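# Place small carton on raised block inside blue tape

## Task

Set the small carton onto the raised block so no part of it extends beyond the blue tape outline, while the large carton stays where and how it was (disturbing it is worse). The carton must rest there by itself, not held by the robot; finish by releasing it and withdrawing the tool.

## Robot and tools

Robot: a single arm ending in a vacuum tool with four suction cups. The reference point is the cup point, the centre of the four cup rims when they touch nothing. The cups point along the cup point's own +z axis. In the cup point's axes the cups are at x = -35 and +35 mm; the pair at y = -70 mm is channel a, the pair at y = +70 mm is channel b. The tool reaches 148 mm to either side along its y axis. Each cup is 36 mm across.

Scene frame: origin on the table surface under the arm base, +z up, +x forward, +y to the left when facing +x. The base may sit tilted on the table. Results report end_effector_position (metres) and end_effector_quat_wxyz in this frame; the printed position can be a little off, more so at long reach.

execute_actions(actions): actions is a list of actions, run one after another; an empty list just returns state and images. Each action is a table of at most 15 rows; each row lasts one control step (1/30 s), and if fewer than 15 rows are given the last row repeats to fill 15 steps. A row is 8 numbers, each in [-1, 1]: dx, dy, dz, rx, ry, rz, suction_a, suction_b. The first six are an offset, not a pose: they are measured in the cup point's own axes from where the cup point was at the start of that action (for a call's first action, from the last pose reported in this scene). Every row is relative to that same start, not to the previous row. Scale: 1.0 = 0.6 m for dx, dy, dz and 180 degrees for the rotation; rx, ry, rz form a single rotation vector. suction_a and suction_b are vacuum levels per channel: 1 is full (about 75 kPa under ambient), fractions ask for partial vacuum, 0.01 or less is off; a channel keeps its setting until changed. Each step, the commanded pose is clipped to within 70 mm and 16 degrees of the measured pose, so a large offset may need several actions; after an action the arm only continues up to the last clipped pose. Step readings list positions at some steps; HELD marks a step where the row was partly held back. "Hand target" is the pose the controller currently drives toward.

move(target, speed, blocking): target is one 8-number row as above, an offset in cup-point axes from the pose shown in this scene's last result, plus the two suction values (applied at the start). The cup point travels in a straight line, turning the short way round, lasting 0.5 to 10 s (cut off at 10 s). speed is m/s, 0.002 to 0.5, default 0.25; rotation is capped at twice that in rad/s. The path does not stop for obstacles, and the real motion can lag, wander, or overshoot speed, especially with the arm almost straight. With blocking=false the call returns after 0.5 s while motion continues; until a result shows the move ended, new rows and moves are rejected, so use wait or stop. The result adds a move: line giving the ending (done, off_target, moving, held, fault) and limits (paced = pose clipped; held = some steps blocked, after which the arm may speed up sharply), plus the distance to target.

wait(seconds): 0 to 10 s, the arm keeps its last command; returns early if a running move finishes. stop(): brakes a running move; needs braking room; suction is unaffected. zoom_image(camera, region): camera is cam_high or cam_wrist (both 672x504); region [x0, y0, x1, y1] in pixels from the top-left, at most 504 x 504. finished_scene(scene): pass the current scene number; it ends the scene irreversibly and reports success.

Gripping: switch a channel on and press both of its cups flat onto a smooth face so each rim seals fully; holes, seams or object edges under a cup leak. Both channels share one pump: a channel with an uncovered cup steals all flow and the other loses vacuum, so only enable channels whose cups are covered. suction_measured_a/b show reached vacuum (near 0 = no seal); on a sealed surface it settles up to 0.17 under the command (0.27 with both on). part_present_a/b switch to 1 at 0.54 and back to 0 below 0.49. Under vacuum the cups compress, so a held object rides up to about 12 mm nearer the tool. Vacuum alone can pull a resting object up. To release, set the object down on its support, then turn both channels off, and lift at least 15 mm before the cups are clear. A cup sealed on the table pins the tool; switch that channel off.

"pose unreachable" means the clearance check (which treats any mount under the base as arm) altered or blocked the command. Joint ranges (rad): waist -3.491 to 3.491, shoulder -3.140 to 3.140, elbow -1.187 to 4.328, forearm roll -3.316 to 3.316, wrist pitch -3.140 to 3.140, wrist roll -3.927 to 3.927. The elbow stops just before straight.

Faults: contact torque at a joint's load limit (144 N m for waist, shoulder, elbow; 36 N m for forearm roll, wrist pitch, wrist roll) or 150 N of outside force anywhere on arm, tool or load halts the arm for 10 s, skips the rest of the call, and lets it yield. The arm is stiff, so commanding even slightly past a firm contact can trigger this; faster approaches hit harder. A blocked arm keeps pushing until given a new command. Flange force shows outside force at the end of a call, with some error, including carried weight; "no reading" means no estimate. Holding loads heats motors; MOTOR HOT warns, and an OVER-TEMPERATURE FAULT brakes the arm until cool. The robot holds its last command between replies.

Avoid: knocking anything off the table (fails the task), dropping, slamming or hard pushes, and bumping the large carton. Loose objects may occasionally get nudged by something else. Finish with the small carton resting unaided inside the tape, suction off, tool lifted away.

Each tool is called after ">>>" in YAML: its name, and indented under it one key for each argument.

## Session

>>> execute_actions:
  actions: []

Scene clock: 0.00 s.
end_effector_position=(+0.5016, +0.0032, +0.4182) suction_measured_a=0.00 part_present_a=0 suction_measured_b=0.00 part_present_b=0 end_effector_quat_wxyz=(-0.003, +0.705, +0.709, -0.003)
Joint positions: [ 0.265  0.134  0.193 -0.003 -1.632 -1.831]
Joint velocities: [-0.     0.001 -0.    -0.001  0.     0.001]
Flange force (N, the push that the arm receives, along the end effector's own x y z axes): no reading
Hand target: +0.502, +0.003, +0.418; -0.003, +0.705, +0.709, -0.003

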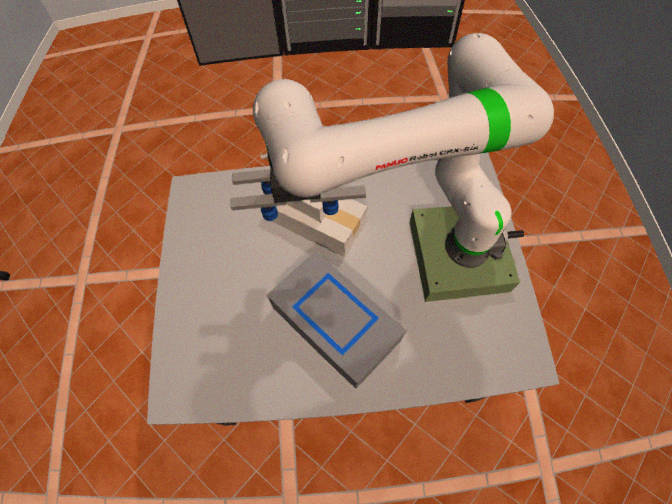

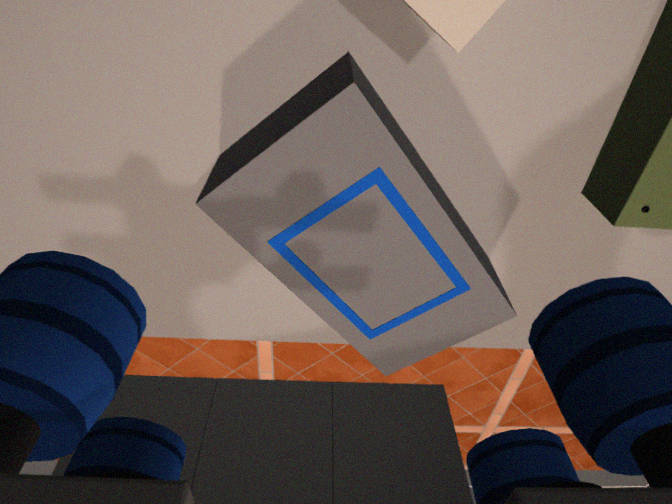

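>>> move:
  target: [-0.4,0,-0.2,0,0,0,0,0]
  speed: 0.4

Scene clock: 6.93 s.
end_effector_position=(+0.5036, -0.2368, +0.5387) suction_measured_a=0.00 part_present_a=0 suction_measured_b=0.00 part_present_b=0 end_effector_quat_wxyz=(-0.003, +0.705, +0.710, -0.002)
Joint positions: [-0.209  0.361  0.761 -0.003 -1.974 -1.357]
Joint velocities: [-0.001  0.001  0.002 -0.002 -0.002 -0.   ]
Flange force (N, the push that the arm receives, along the end effector's own x y z axes): [-1.2 9.4 -5.7]
Hand target: +0.504, -0.237, +0.539; -0.003, +0.705, +0.710, -0.002
Off the commanded pose: 0.001 m, 0 deg.
move: done

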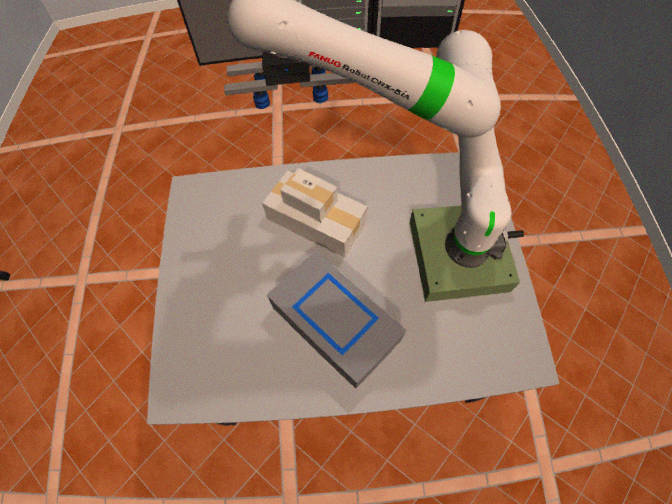

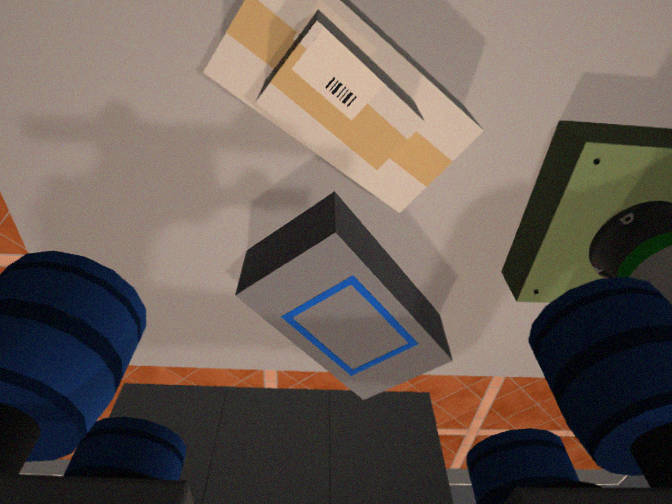

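>>> zoom_image:
  camera: "cam_high"
  region: [200,50,440,230]

>>> zoom_image:
  camera: "cam_high"
  region: [240,160,540,400]

>>> move:
  target: [-0.1,0,0.4,0,0,0,0,0]
  speed: 0.4

Region (200, 50, 440, 230) of cam_high's 672x504 image, scaled by 2.100, with more detail than that image has; it fills the top 378 rows of this view, and the rest is white.

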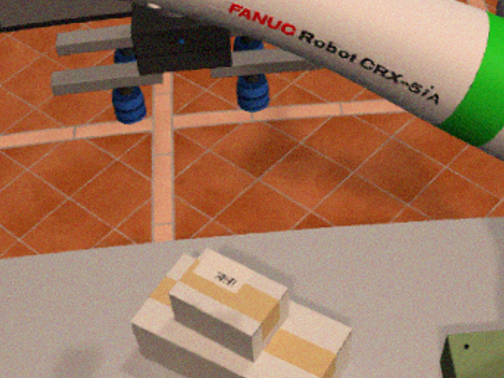

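Region (240, 160, 540, 400) of cam_high's 672x504 image, scaled by 1.680, with more detail than that image has; it fills the top 403 rows of this view, and the rest is white.

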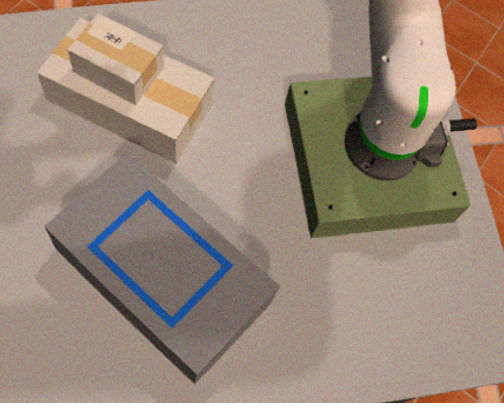

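Scene clock: 16.67 s.
end_effector_position=(+0.5019, -0.2973, +0.2988) suction_measured_a=0.00 part_present_a=0 suction_measured_b=0.00 part_present_b=0 end_effector_quat_wxyz=(-0.003, +0.705, +0.709, -0.002)
Joint positions: [-0.314  0.363  0.194 -0.003 -1.405 -1.252]
Joint velocities: [-0.     0.    -0.     0.    -0.     0.001]
Flange force (N, the push that the arm receives, along the end effector's own x y z axes): [-1.7 7.7 -2.3]
Hand target: +0.502, -0.297, +0.299; -0.003, +0.705, +0.709, -0.002
Off the commanded pose: 0.001 m, 0 deg.
move: done

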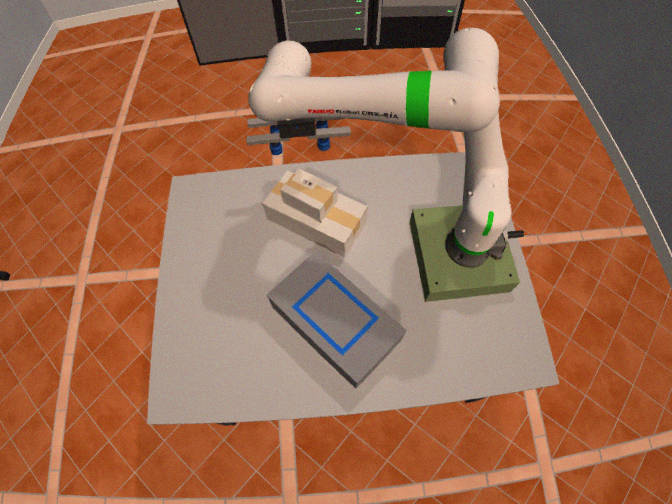

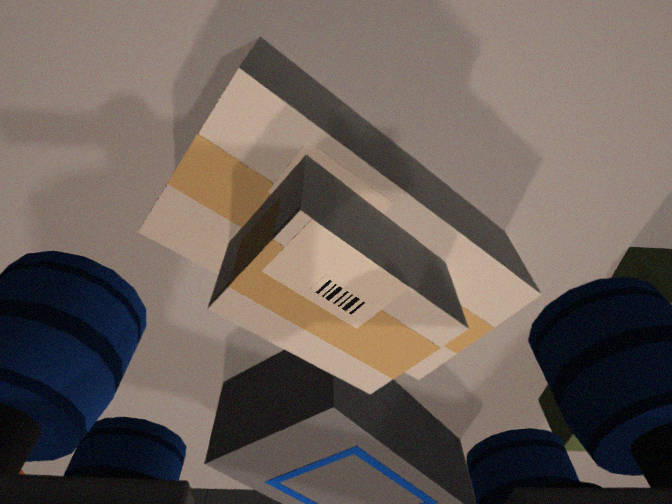

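>>> move:
  target: [0.237,0.067,0.05,0,0,-0.283,0,0]
  speed: 0.4

>>> zoom_image:
  camera: "cam_high"
  region: [200,100,440,280]

Scene clock: 34.80 s.
end_effector_position=(+0.5413, -0.1550, +0.2683) suction_measured_a=0.00 part_present_a=0 suction_measured_b=0.00 part_present_b=0 end_effector_quat_wxyz=(-0.004, +0.332, +0.943, -0.001)
Joint positions: [-0.05   0.328  0.076 -0.003 -1.323 -0.628]
Joint velocities: [0.    0.001 0.001 0.001 0.    0.001]
Flange force (N, the push that the arm receives, along the end effector's own x y z axes): [-5.4 4.8 -1.7]
Hand target: +0.541, -0.155, +0.268; -0.004, +0.332, +0.943, -0.001
Off the commanded pose: 0.000 m, 0 deg.
move: done

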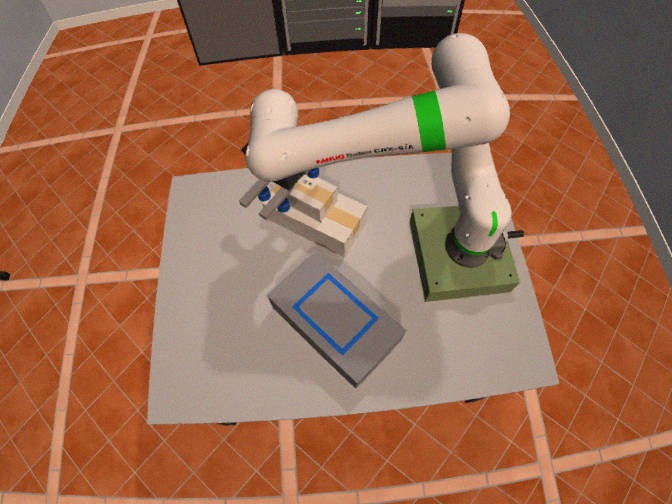

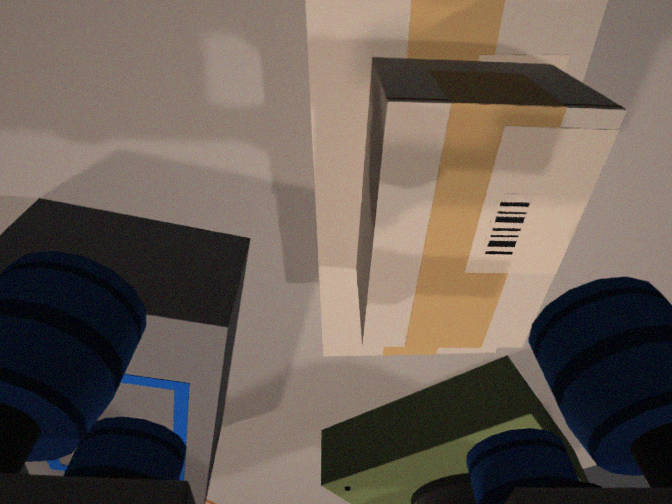

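Region (200, 100, 440, 280) of cam_high's 672x504 image, scaled by 2.100, with more detail than that image has; it fills the top 378 rows of this view, and the rest is white.

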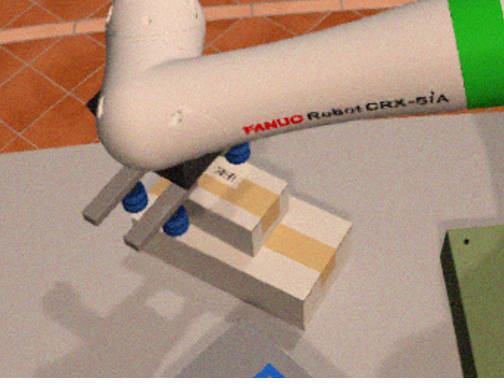

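>>> move:
  target: [-0.027,0.015,0.07,0,0,0,0,0]

>>> zoom_image:
  camera: "cam_high"
  region: [230,130,390,250]

Scene clock: 40.57 s.
end_effector_position=(+0.5592, -0.1583, +0.2262) suction_measured_a=0.00 part_present_a=0 suction_measured_b=0.00 part_present_b=0 end_effector_quat_wxyz=(-0.004, +0.332, +0.943, -0.001)
Joint positions: [-0.054  0.401  0.074 -0.003 -1.247 -0.624]
Joint velocities: [-0.     0.001 -0.    -0.     0.002  0.   ]
Flange force (N, the push that the arm receives, along the end effector's own x y z axes): [-6.2 5.6 -1.0]
Hand target: +0.559, -0.158, +0.226; -0.004, +0.332, +0.943, -0.001
Off the commanded pose: 0.000 m, 0 deg.
move: done

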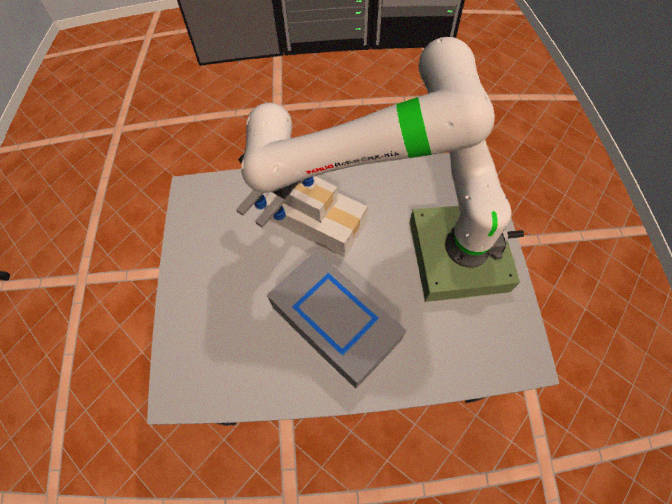

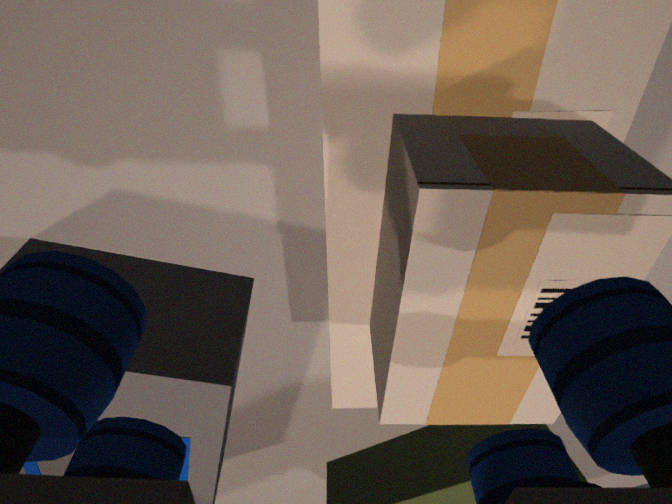

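Region (230, 130, 390, 250) of cam_high's 672x504 image, scaled by 3.150, with more detail than that image has; it fills the top 378 rows of this view, and the rest is white.

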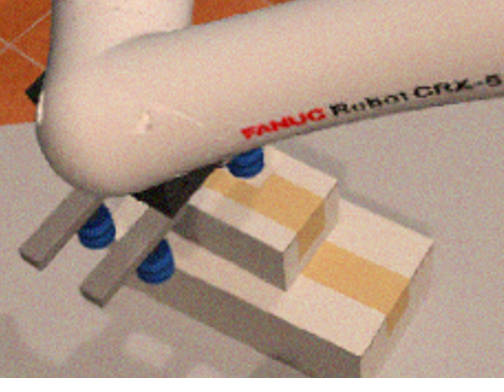

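>>> move:
  target: [0.016,-0.005,0.045,0,0,0,0,0]
  speed: 0.1

>>> zoom_image:
  camera: "cam_high"
  region: [230,130,390,250]

Scene clock: 46.07 s.
end_effector_position=(+0.5497, -0.1547, +0.1994) suction_measured_a=0.00 part_present_a=0 suction_measured_b=0.00 part_present_b=0 end_effector_quat_wxyz=(-0.003, +0.332, +0.943, -0.001)
Joint positions: [-0.048  0.401  0.006 -0.003 -1.179 -0.629]
Joint velocities: [ 0.    -0.     0.     0.     0.001 -0.   ]
Flange force (N, the push that the arm receives, along the end effector's own x y z axes): [-5.9 4.3 -0.9]
Hand target: +0.550, -0.155, +0.199; -0.004, +0.332, +0.943, -0.001
Off the commanded pose: 0.000 m, 0 deg.
move: done

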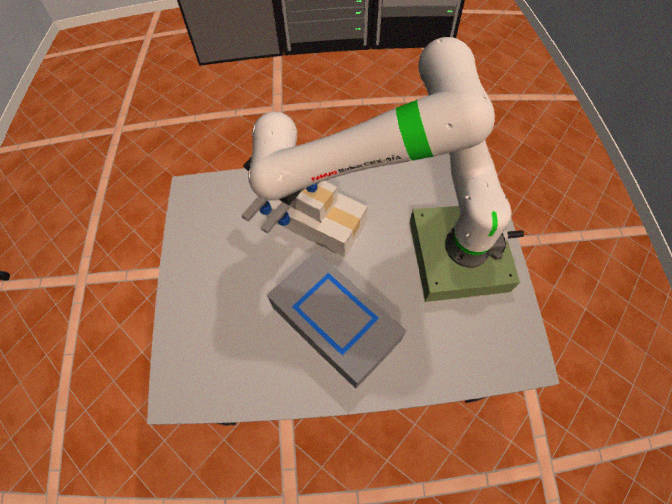

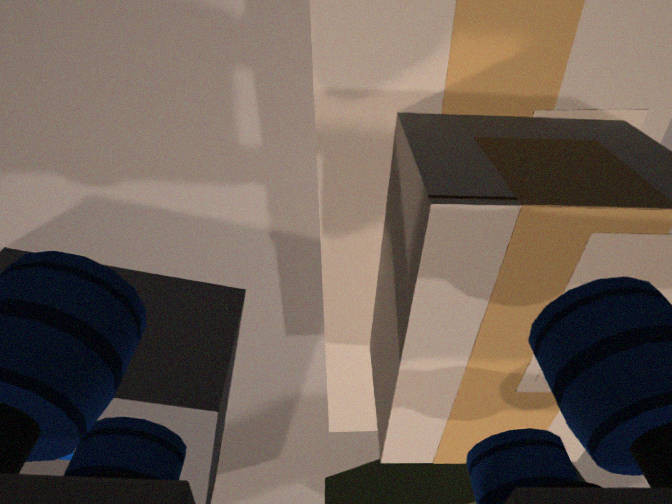

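Region (230, 130, 390, 250) of cam_high's 672x504 image, scaled by 3.150, with more detail than that image has; it fills the top 378 rows of this view, and the rest is white.

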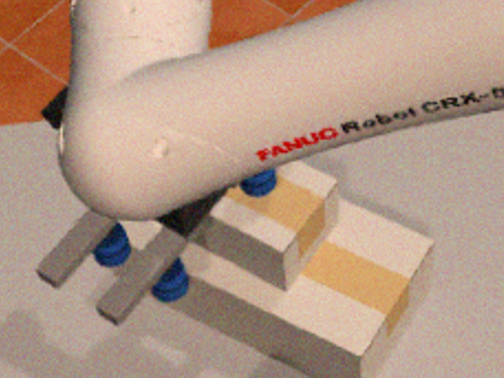

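>>> move:
  target: [0.004,0,0.036,0,0,0,1,0]
  speed: 0.03

Scene clock: 48.90 s.
end_effector_position=(+0.5476, -0.1532, +0.1779) suction_measured_a=0.00 part_present_a=0 suction_measured_b=0.00 part_present_b=0 end_effector_quat_wxyz=(-0.003, +0.332, +0.943, -0.001)
Joint positions: [-0.045  0.417 -0.026 -0.003 -1.131 -0.632]
Joint velocities: [ 0.     0.001 -0.    -0.002 -0.001  0.   ]
Flange force (N, the push that the arm receives, along the end effector's own x y z axes): [-5.2 5.1 -0.1]
Hand target: +0.548, -0.153, +0.178; -0.003, +0.332, +0.943, -0.001
Off the commanded pose: 0.000 m, 0 deg.
move: done

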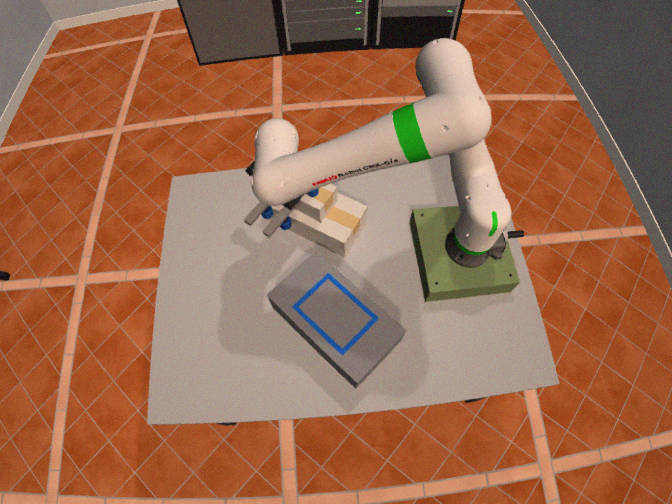

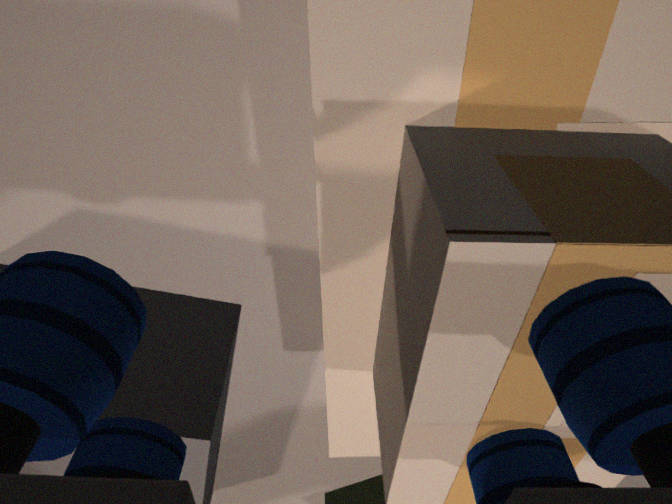

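>>> move:
  target: [0,0,0.014,0,0,0,1,0]
  speed: 0.03

Scene clock: 51.03 s.
end_effector_position=(+0.5476, -0.1533, +0.1695) suction_measured_a=0.94 part_present_a=1 suction_measured_b=0.00 part_present_b=0 end_effector_quat_wxyz=(-0.003, +0.332, +0.943, -0.001)
Joint positions: [-0.045  0.426 -0.035 -0.003 -1.113 -0.632]
Joint velocities: [ 0.     0.002 -0.    -0.001  0.002 -0.   ]
Flange force (N, the push that the arm receives, along the end effector's own x y z axes): [-6.9 5.3 3.1]
Hand target: +0.548, -0.153, +0.169; -0.003, +0.332, +0.943, -0.001
Off the commanded pose: 0.000 m, 0 deg.
move: done

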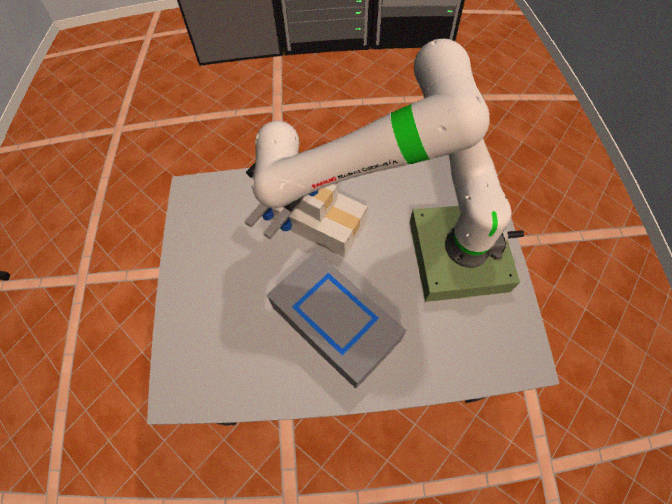

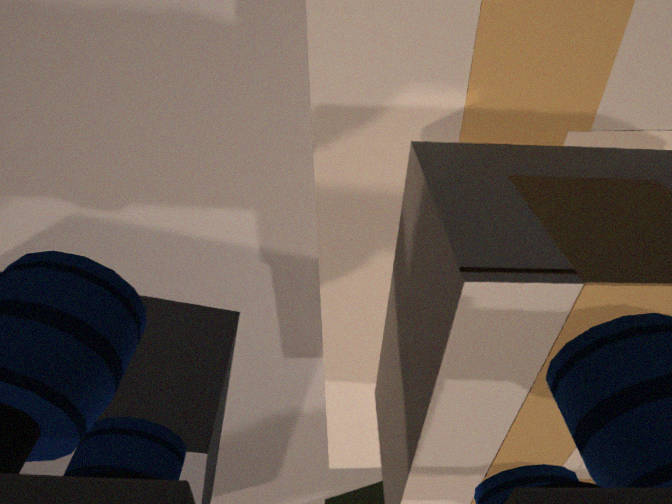

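>>> move:
  target: [0,0,-0.1,0,0,0,1,0]
  speed: 0.15

>>> move:
  target: [0.4,0.458,-0.03,0,0,0.072,1,0]

>>> zoom_image:
  camera: "cam_high"
  region: [220,220,440,400]

Scene clock: 57.13 s.
end_effector_position=(+0.5480, -0.1531, +0.2294) suction_measured_a=1.00 part_present_a=1 suction_measured_b=0.00 part_present_b=0 end_effector_quat_wxyz=(-0.003, +0.332, +0.943, -0.001)
Joint positions: [-0.045  0.37   0.038 -0.003 -1.242 -0.632]
Joint velocities: [-0.    -0.001  0.    -0.     0.001 -0.001]
Flange force (N, the push that the arm receives, along the end effector's own x y z axes): [-6.3 5.1 0.7]
Hand target: +0.548, -0.153, +0.229; -0.003, +0.332, +0.943, -0.001
Off the commanded pose: 0.000 m, 0 deg.
move: done

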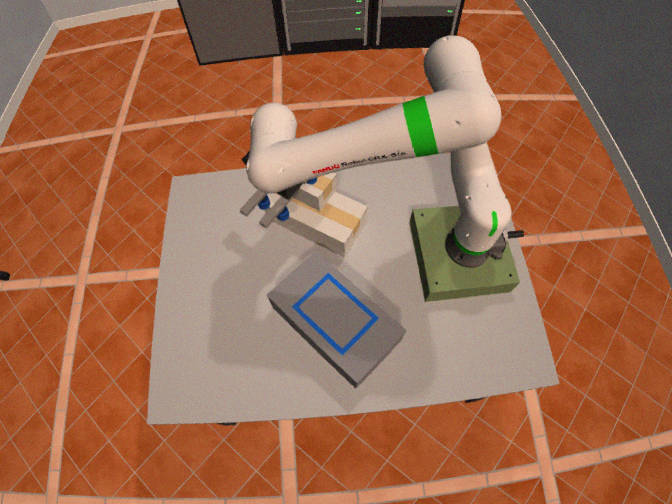

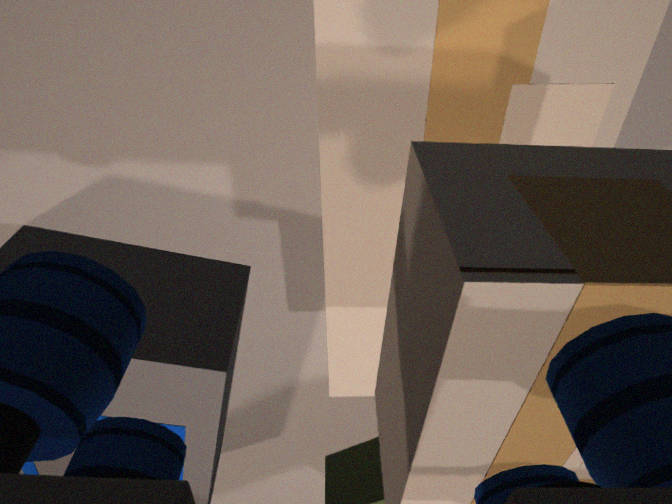

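Scene clock: 59.00 s.
end_effector_position=(+0.5336, +0.2112, +0.2465) suction_measured_a=1.00 part_present_a=1 suction_measured_b=0.00 part_present_b=0 end_effector_quat_wxyz=(-0.003, +0.436, +0.900, -0.003)
Joint positions: [ 0.603  0.367  0.078 -0.003 -1.285 -1.506]
Joint velocities: [ 0.001  0.001  0.    -0.001 -0.    -0.   ]
Flange force (N, the push that the arm receives, along the end effector's own x y z axes): [0.2 11.1 0.7]
Hand target: +0.534, +0.211, +0.246; -0.003, +0.436, +0.900, -0.003
Off the commanded pose: 0.001 m, 0 deg.
move: done

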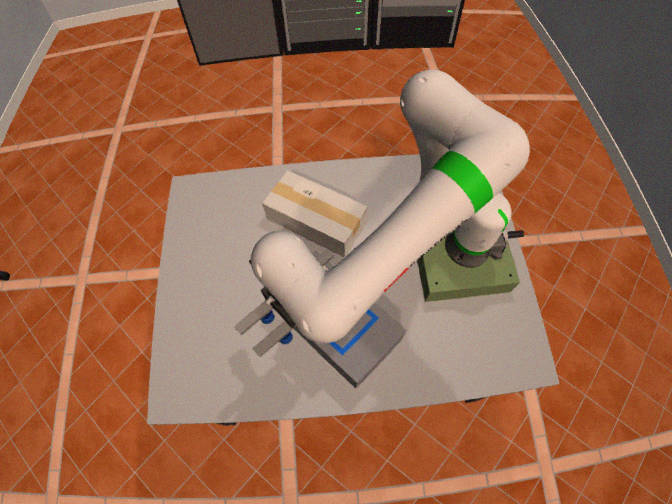

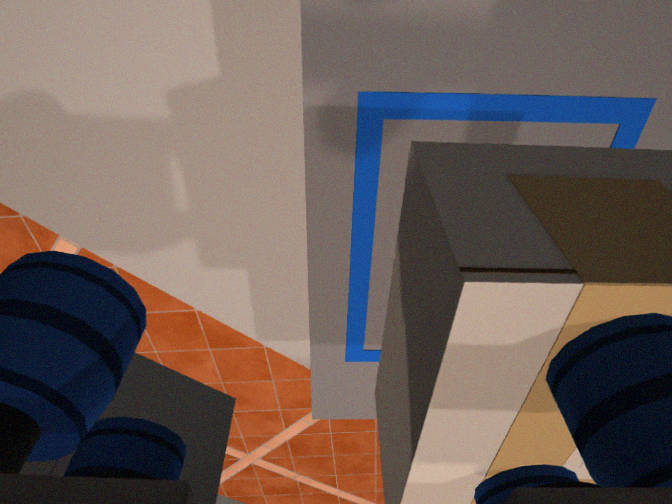

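Region (220, 220, 440, 400) of cam_high's 672x504 image, scaled by 2.291, with more detail than that image has; it fills the top 412 rows of this view, and the rest is white.

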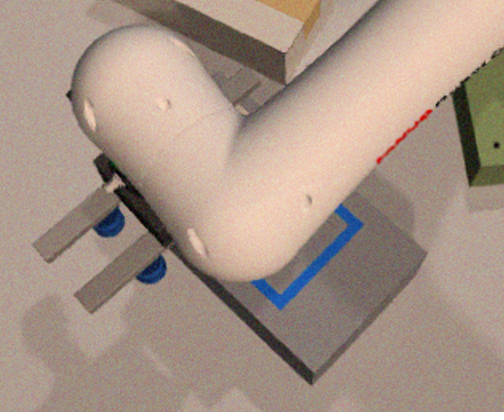

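>>> move:
  target: [0.057,-0.025,0.085,0,0,0,1,0]
  speed: 0.12

Scene clock: 62.80 s.
end_effector_position=(+0.5003, +0.2285, +0.1956) suction_measured_a=1.00 part_present_a=1 suction_measured_b=0.00 part_present_b=0 end_effector_quat_wxyz=(-0.003, +0.436, +0.900, -0.003)
Joint positions: [ 0.665  0.355 -0.065 -0.003 -1.154 -1.568]
Joint velocities: [ 0.    -0.    -0.     0.001  0.002 -0.   ]
Flange force (N, the push that the arm receives, along the end effector's own x y z axes): [0.0 9.7 1.2]
Hand target: +0.500, +0.229, +0.196; -0.003, +0.436, +0.900, -0.003
Off the commanded pose: 0.000 m, 0 deg.
move: done

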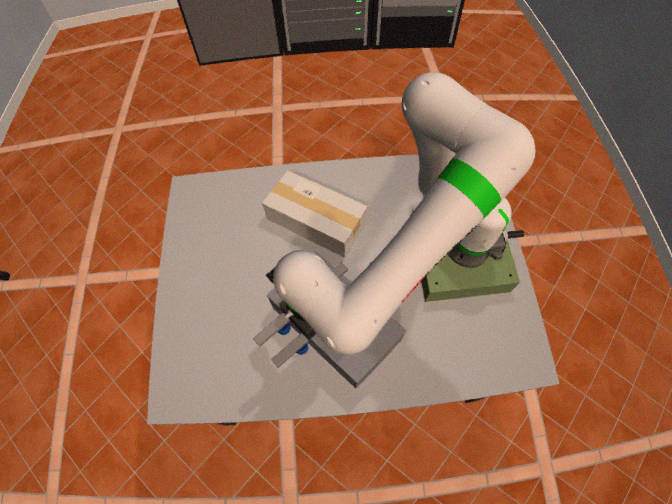

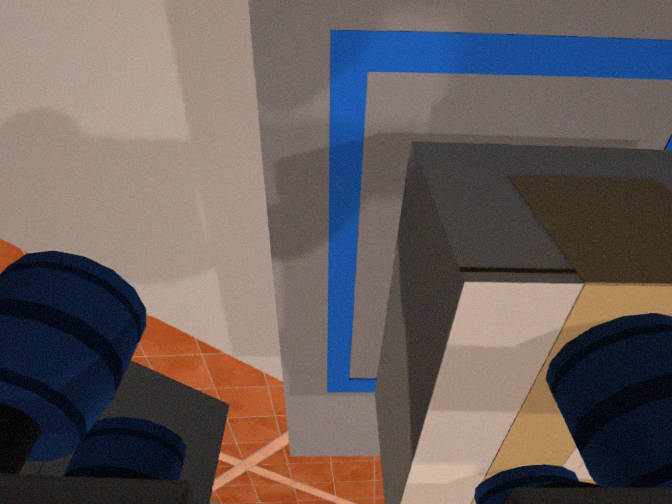

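>>> move:
  target: [0,0,0.02,0,0,0,1,0]
  speed: 0.03

Scene clock: 65.87 s.
end_effector_position=(+0.5002, +0.2285, +0.1837) suction_measured_a=1.00 part_present_a=1 suction_measured_b=0.00 part_present_b=0 end_effector_quat_wxyz=(-0.003, +0.436, +0.900, -0.003)
Joint positions: [ 0.665  0.367 -0.079 -0.003 -1.128 -1.568]
Joint velocities: [ 0.     0.    -0.001 -0.001  0.001 -0.001]
Flange force (N, the push that the arm receives, along the end effector's own x y z axes): [1.2 7.3 2.5]
Hand target: +0.500, +0.228, +0.184; -0.003, +0.437, +0.900, -0.003
Off the commanded pose: 0.000 m, 0 deg.
move: done

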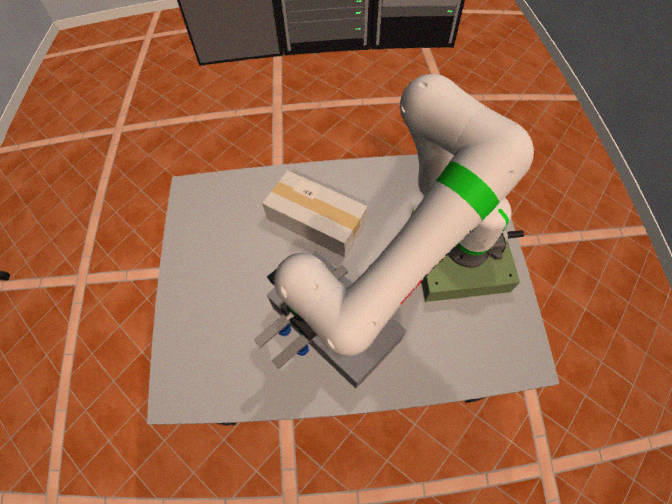

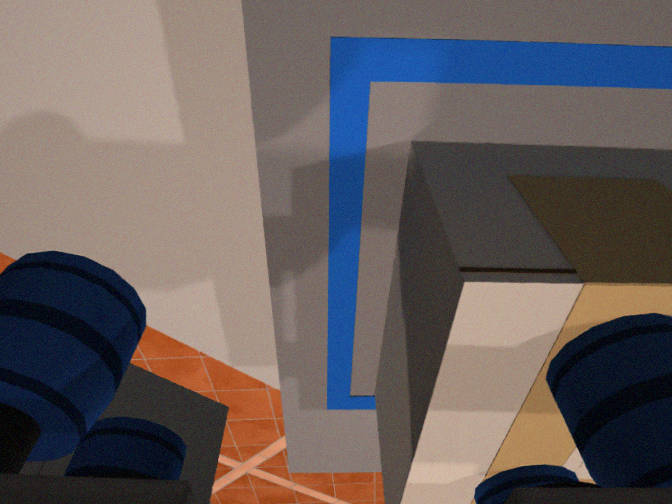

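>>> move:
  target: [0,0,0.013,0,0,0,1,0]
  speed: 0.02

Scene clock: 77.83 s.
end_effector_position=(+0.5001, +0.2282, +0.1812) suction_measured_a=1.00 part_present_a=1 suction_measured_b=0.00 part_present_b=0 end_effector_quat_wxyz=(-0.003, +0.436, +0.900, -0.003)
Joint positions: [ 0.665  0.369 -0.083 -0.002 -1.122 -1.568]
Joint velocities: [0.    0.002 0.    0.    0.    0.   ]
Flange force (N, the push that the arm receives, along the end effector's own x y z axes): [10.1 9.3 -32.2]
Hand target: +0.500, +0.228, +0.181; -0.003, +0.436, +0.900, -0.003
Off the commanded pose: 0.005 m, 0 deg.
FORCE FAULT: contact force on the arm reached its limit, and the arm stopped for 10 seconds. The contact can be on any part of the arm, not only on its tool. That time counts as 20 of the actions that you can send in this scene. The arm's remaining commands of this call were not run. The arm holds still and accepts commands again. Move the arm away from the contact; if what it grips holds it there, let go first. Pushing or pulling that hard again can fault the arm again.
move: fault

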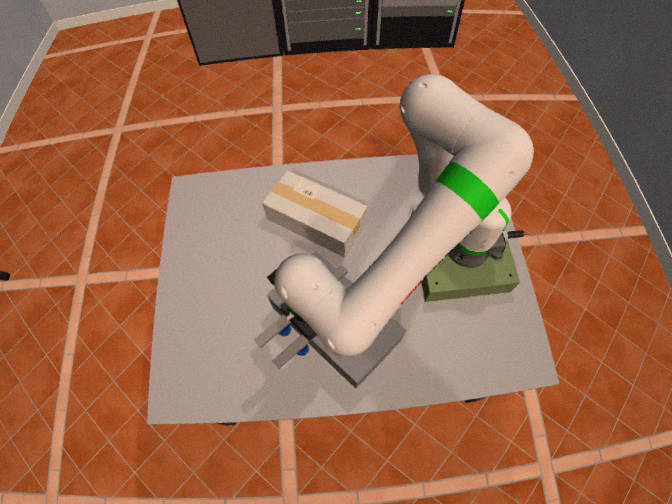

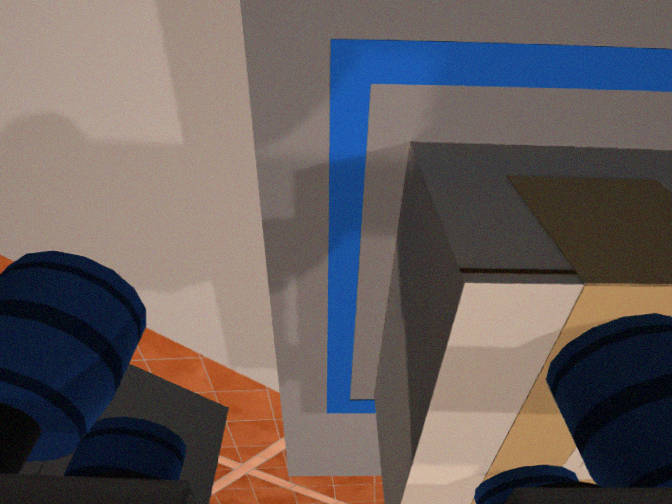

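That pressed too far and faulted; next time I'll make the last steps smaller.

>>> execute_actions:
  actions:
    - [[0,0,-0.002,0,0,0,0,0]]
    - [[0,0,-0.05,0,0,0,0,0]]

>>> move:
  target: [-0.3,0,-0.25,0,0,0,0,0]
  speed: 0.4

Scene clock: 80.67 s.
end_effector_position=(+0.5004, +0.2283, +0.2124) suction_measured_a=0.00 part_present_a=0 suction_measured_b=0.00 part_present_b=0 end_effector_quat_wxyz=(-0.003, +0.436, +0.900, -0.003)
Joint positions: [ 0.665  0.338 -0.045 -0.002 -1.19  -1.568]
Joint velocities: [ 0.     0.    -0.    -0.     0.001 -0.   ]
Flange force (N, the push that the arm receives, along the end effector's own x y z axes): [0.3 6.7 -1.5]
Flange force at the end of the 1st action (N, along the end effector's axes at the end of the call): [2.0 8.6 -32.1]
Hand target: +0.500, +0.228, +0.212; -0.003, +0.436, +0.900, -0.003
Off the commanded pose: 0.000 m, 0 deg.
Step readings (end_effector_position; steps 1 to 15: 1st action; 16 to 30: 2nd action):
0: (+0.5001, +0.2282, +0.1812)
1: (+0.5001, +0.2282, +0.1812)
2: (+0.5001, +0.2282, +0.1816)
4: (+0.5002, +0.2282, +0.1823)
8: (+0.5002, +0.2282, +0.1824)
15: (+0.5002, +0.2282, +0.1824)
16: (+0.5002, +0.2282, +0.1824)
17: (+0.5001, +0.2282, +0.1839)
19: (+0.5003, +0.2283, +0.1977)
23: (+0.5003, +0.2282, +0.2122)
30: end_effector_position above

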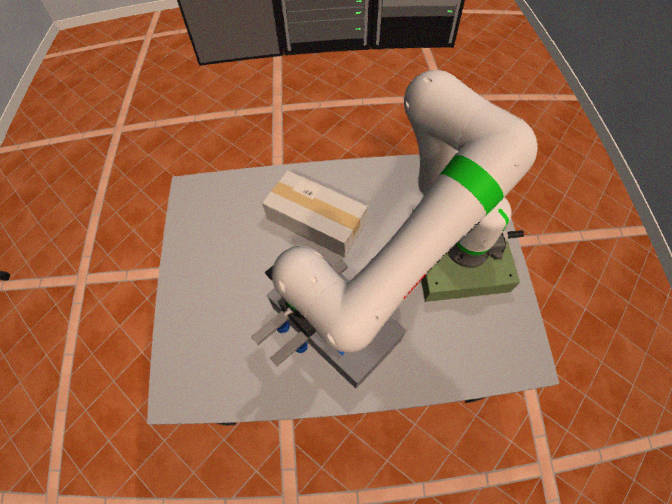

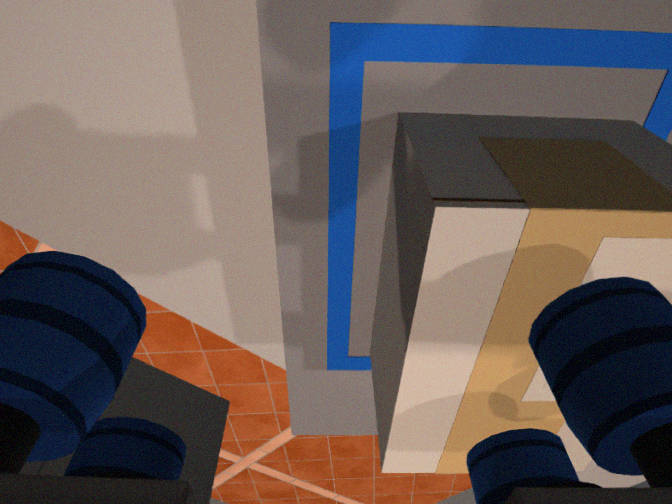

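Scene clock: 81.80 s.
end_effector_position=(+0.6127, +0.0878, +0.3623) suction_measured_a=0.00 part_present_a=0 suction_measured_b=0.00 part_present_b=0 end_effector_quat_wxyz=(-0.003, +0.436, +0.900, -0.002)
Joint positions: [ 0.351  0.44   0.452 -0.002 -1.585 -1.254]
Joint velocities: [-0.001  0.002  0.002 -0.    -0.003 -0.   ]
Flange force (N, the push that the arm receives, along the end effector's own x y z axes): [-4.6 13.4 -6.7]
Hand target: +0.613, +0.088, +0.362; -0.003, +0.436, +0.900, -0.003
Off the commanded pose: 0.000 m, 0 deg.
move: done

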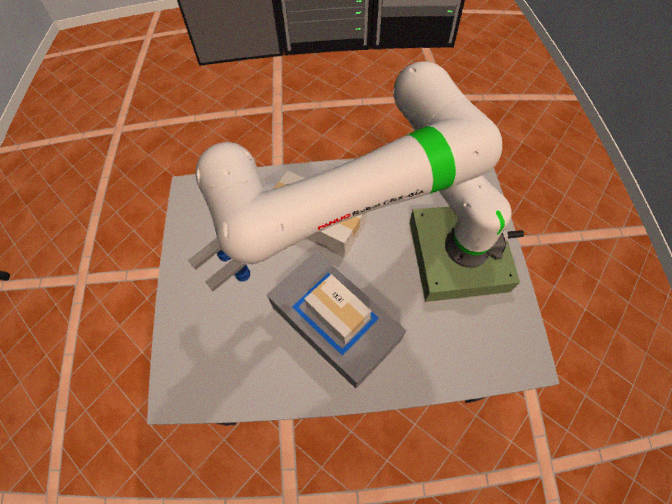

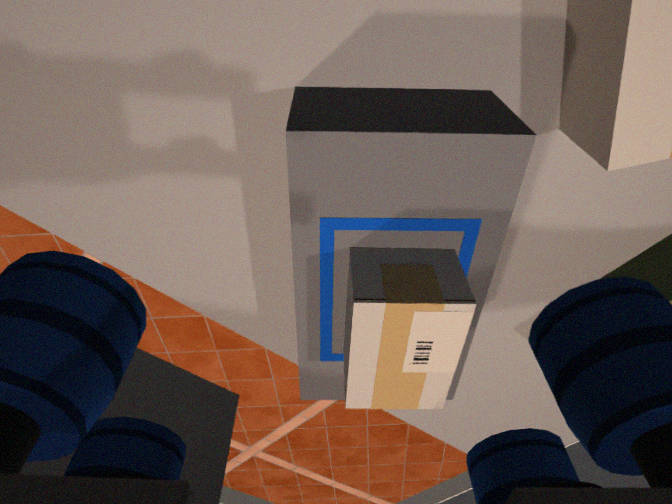

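>>> finished_scene:
  scene: 1

The scene is finished: the task was done.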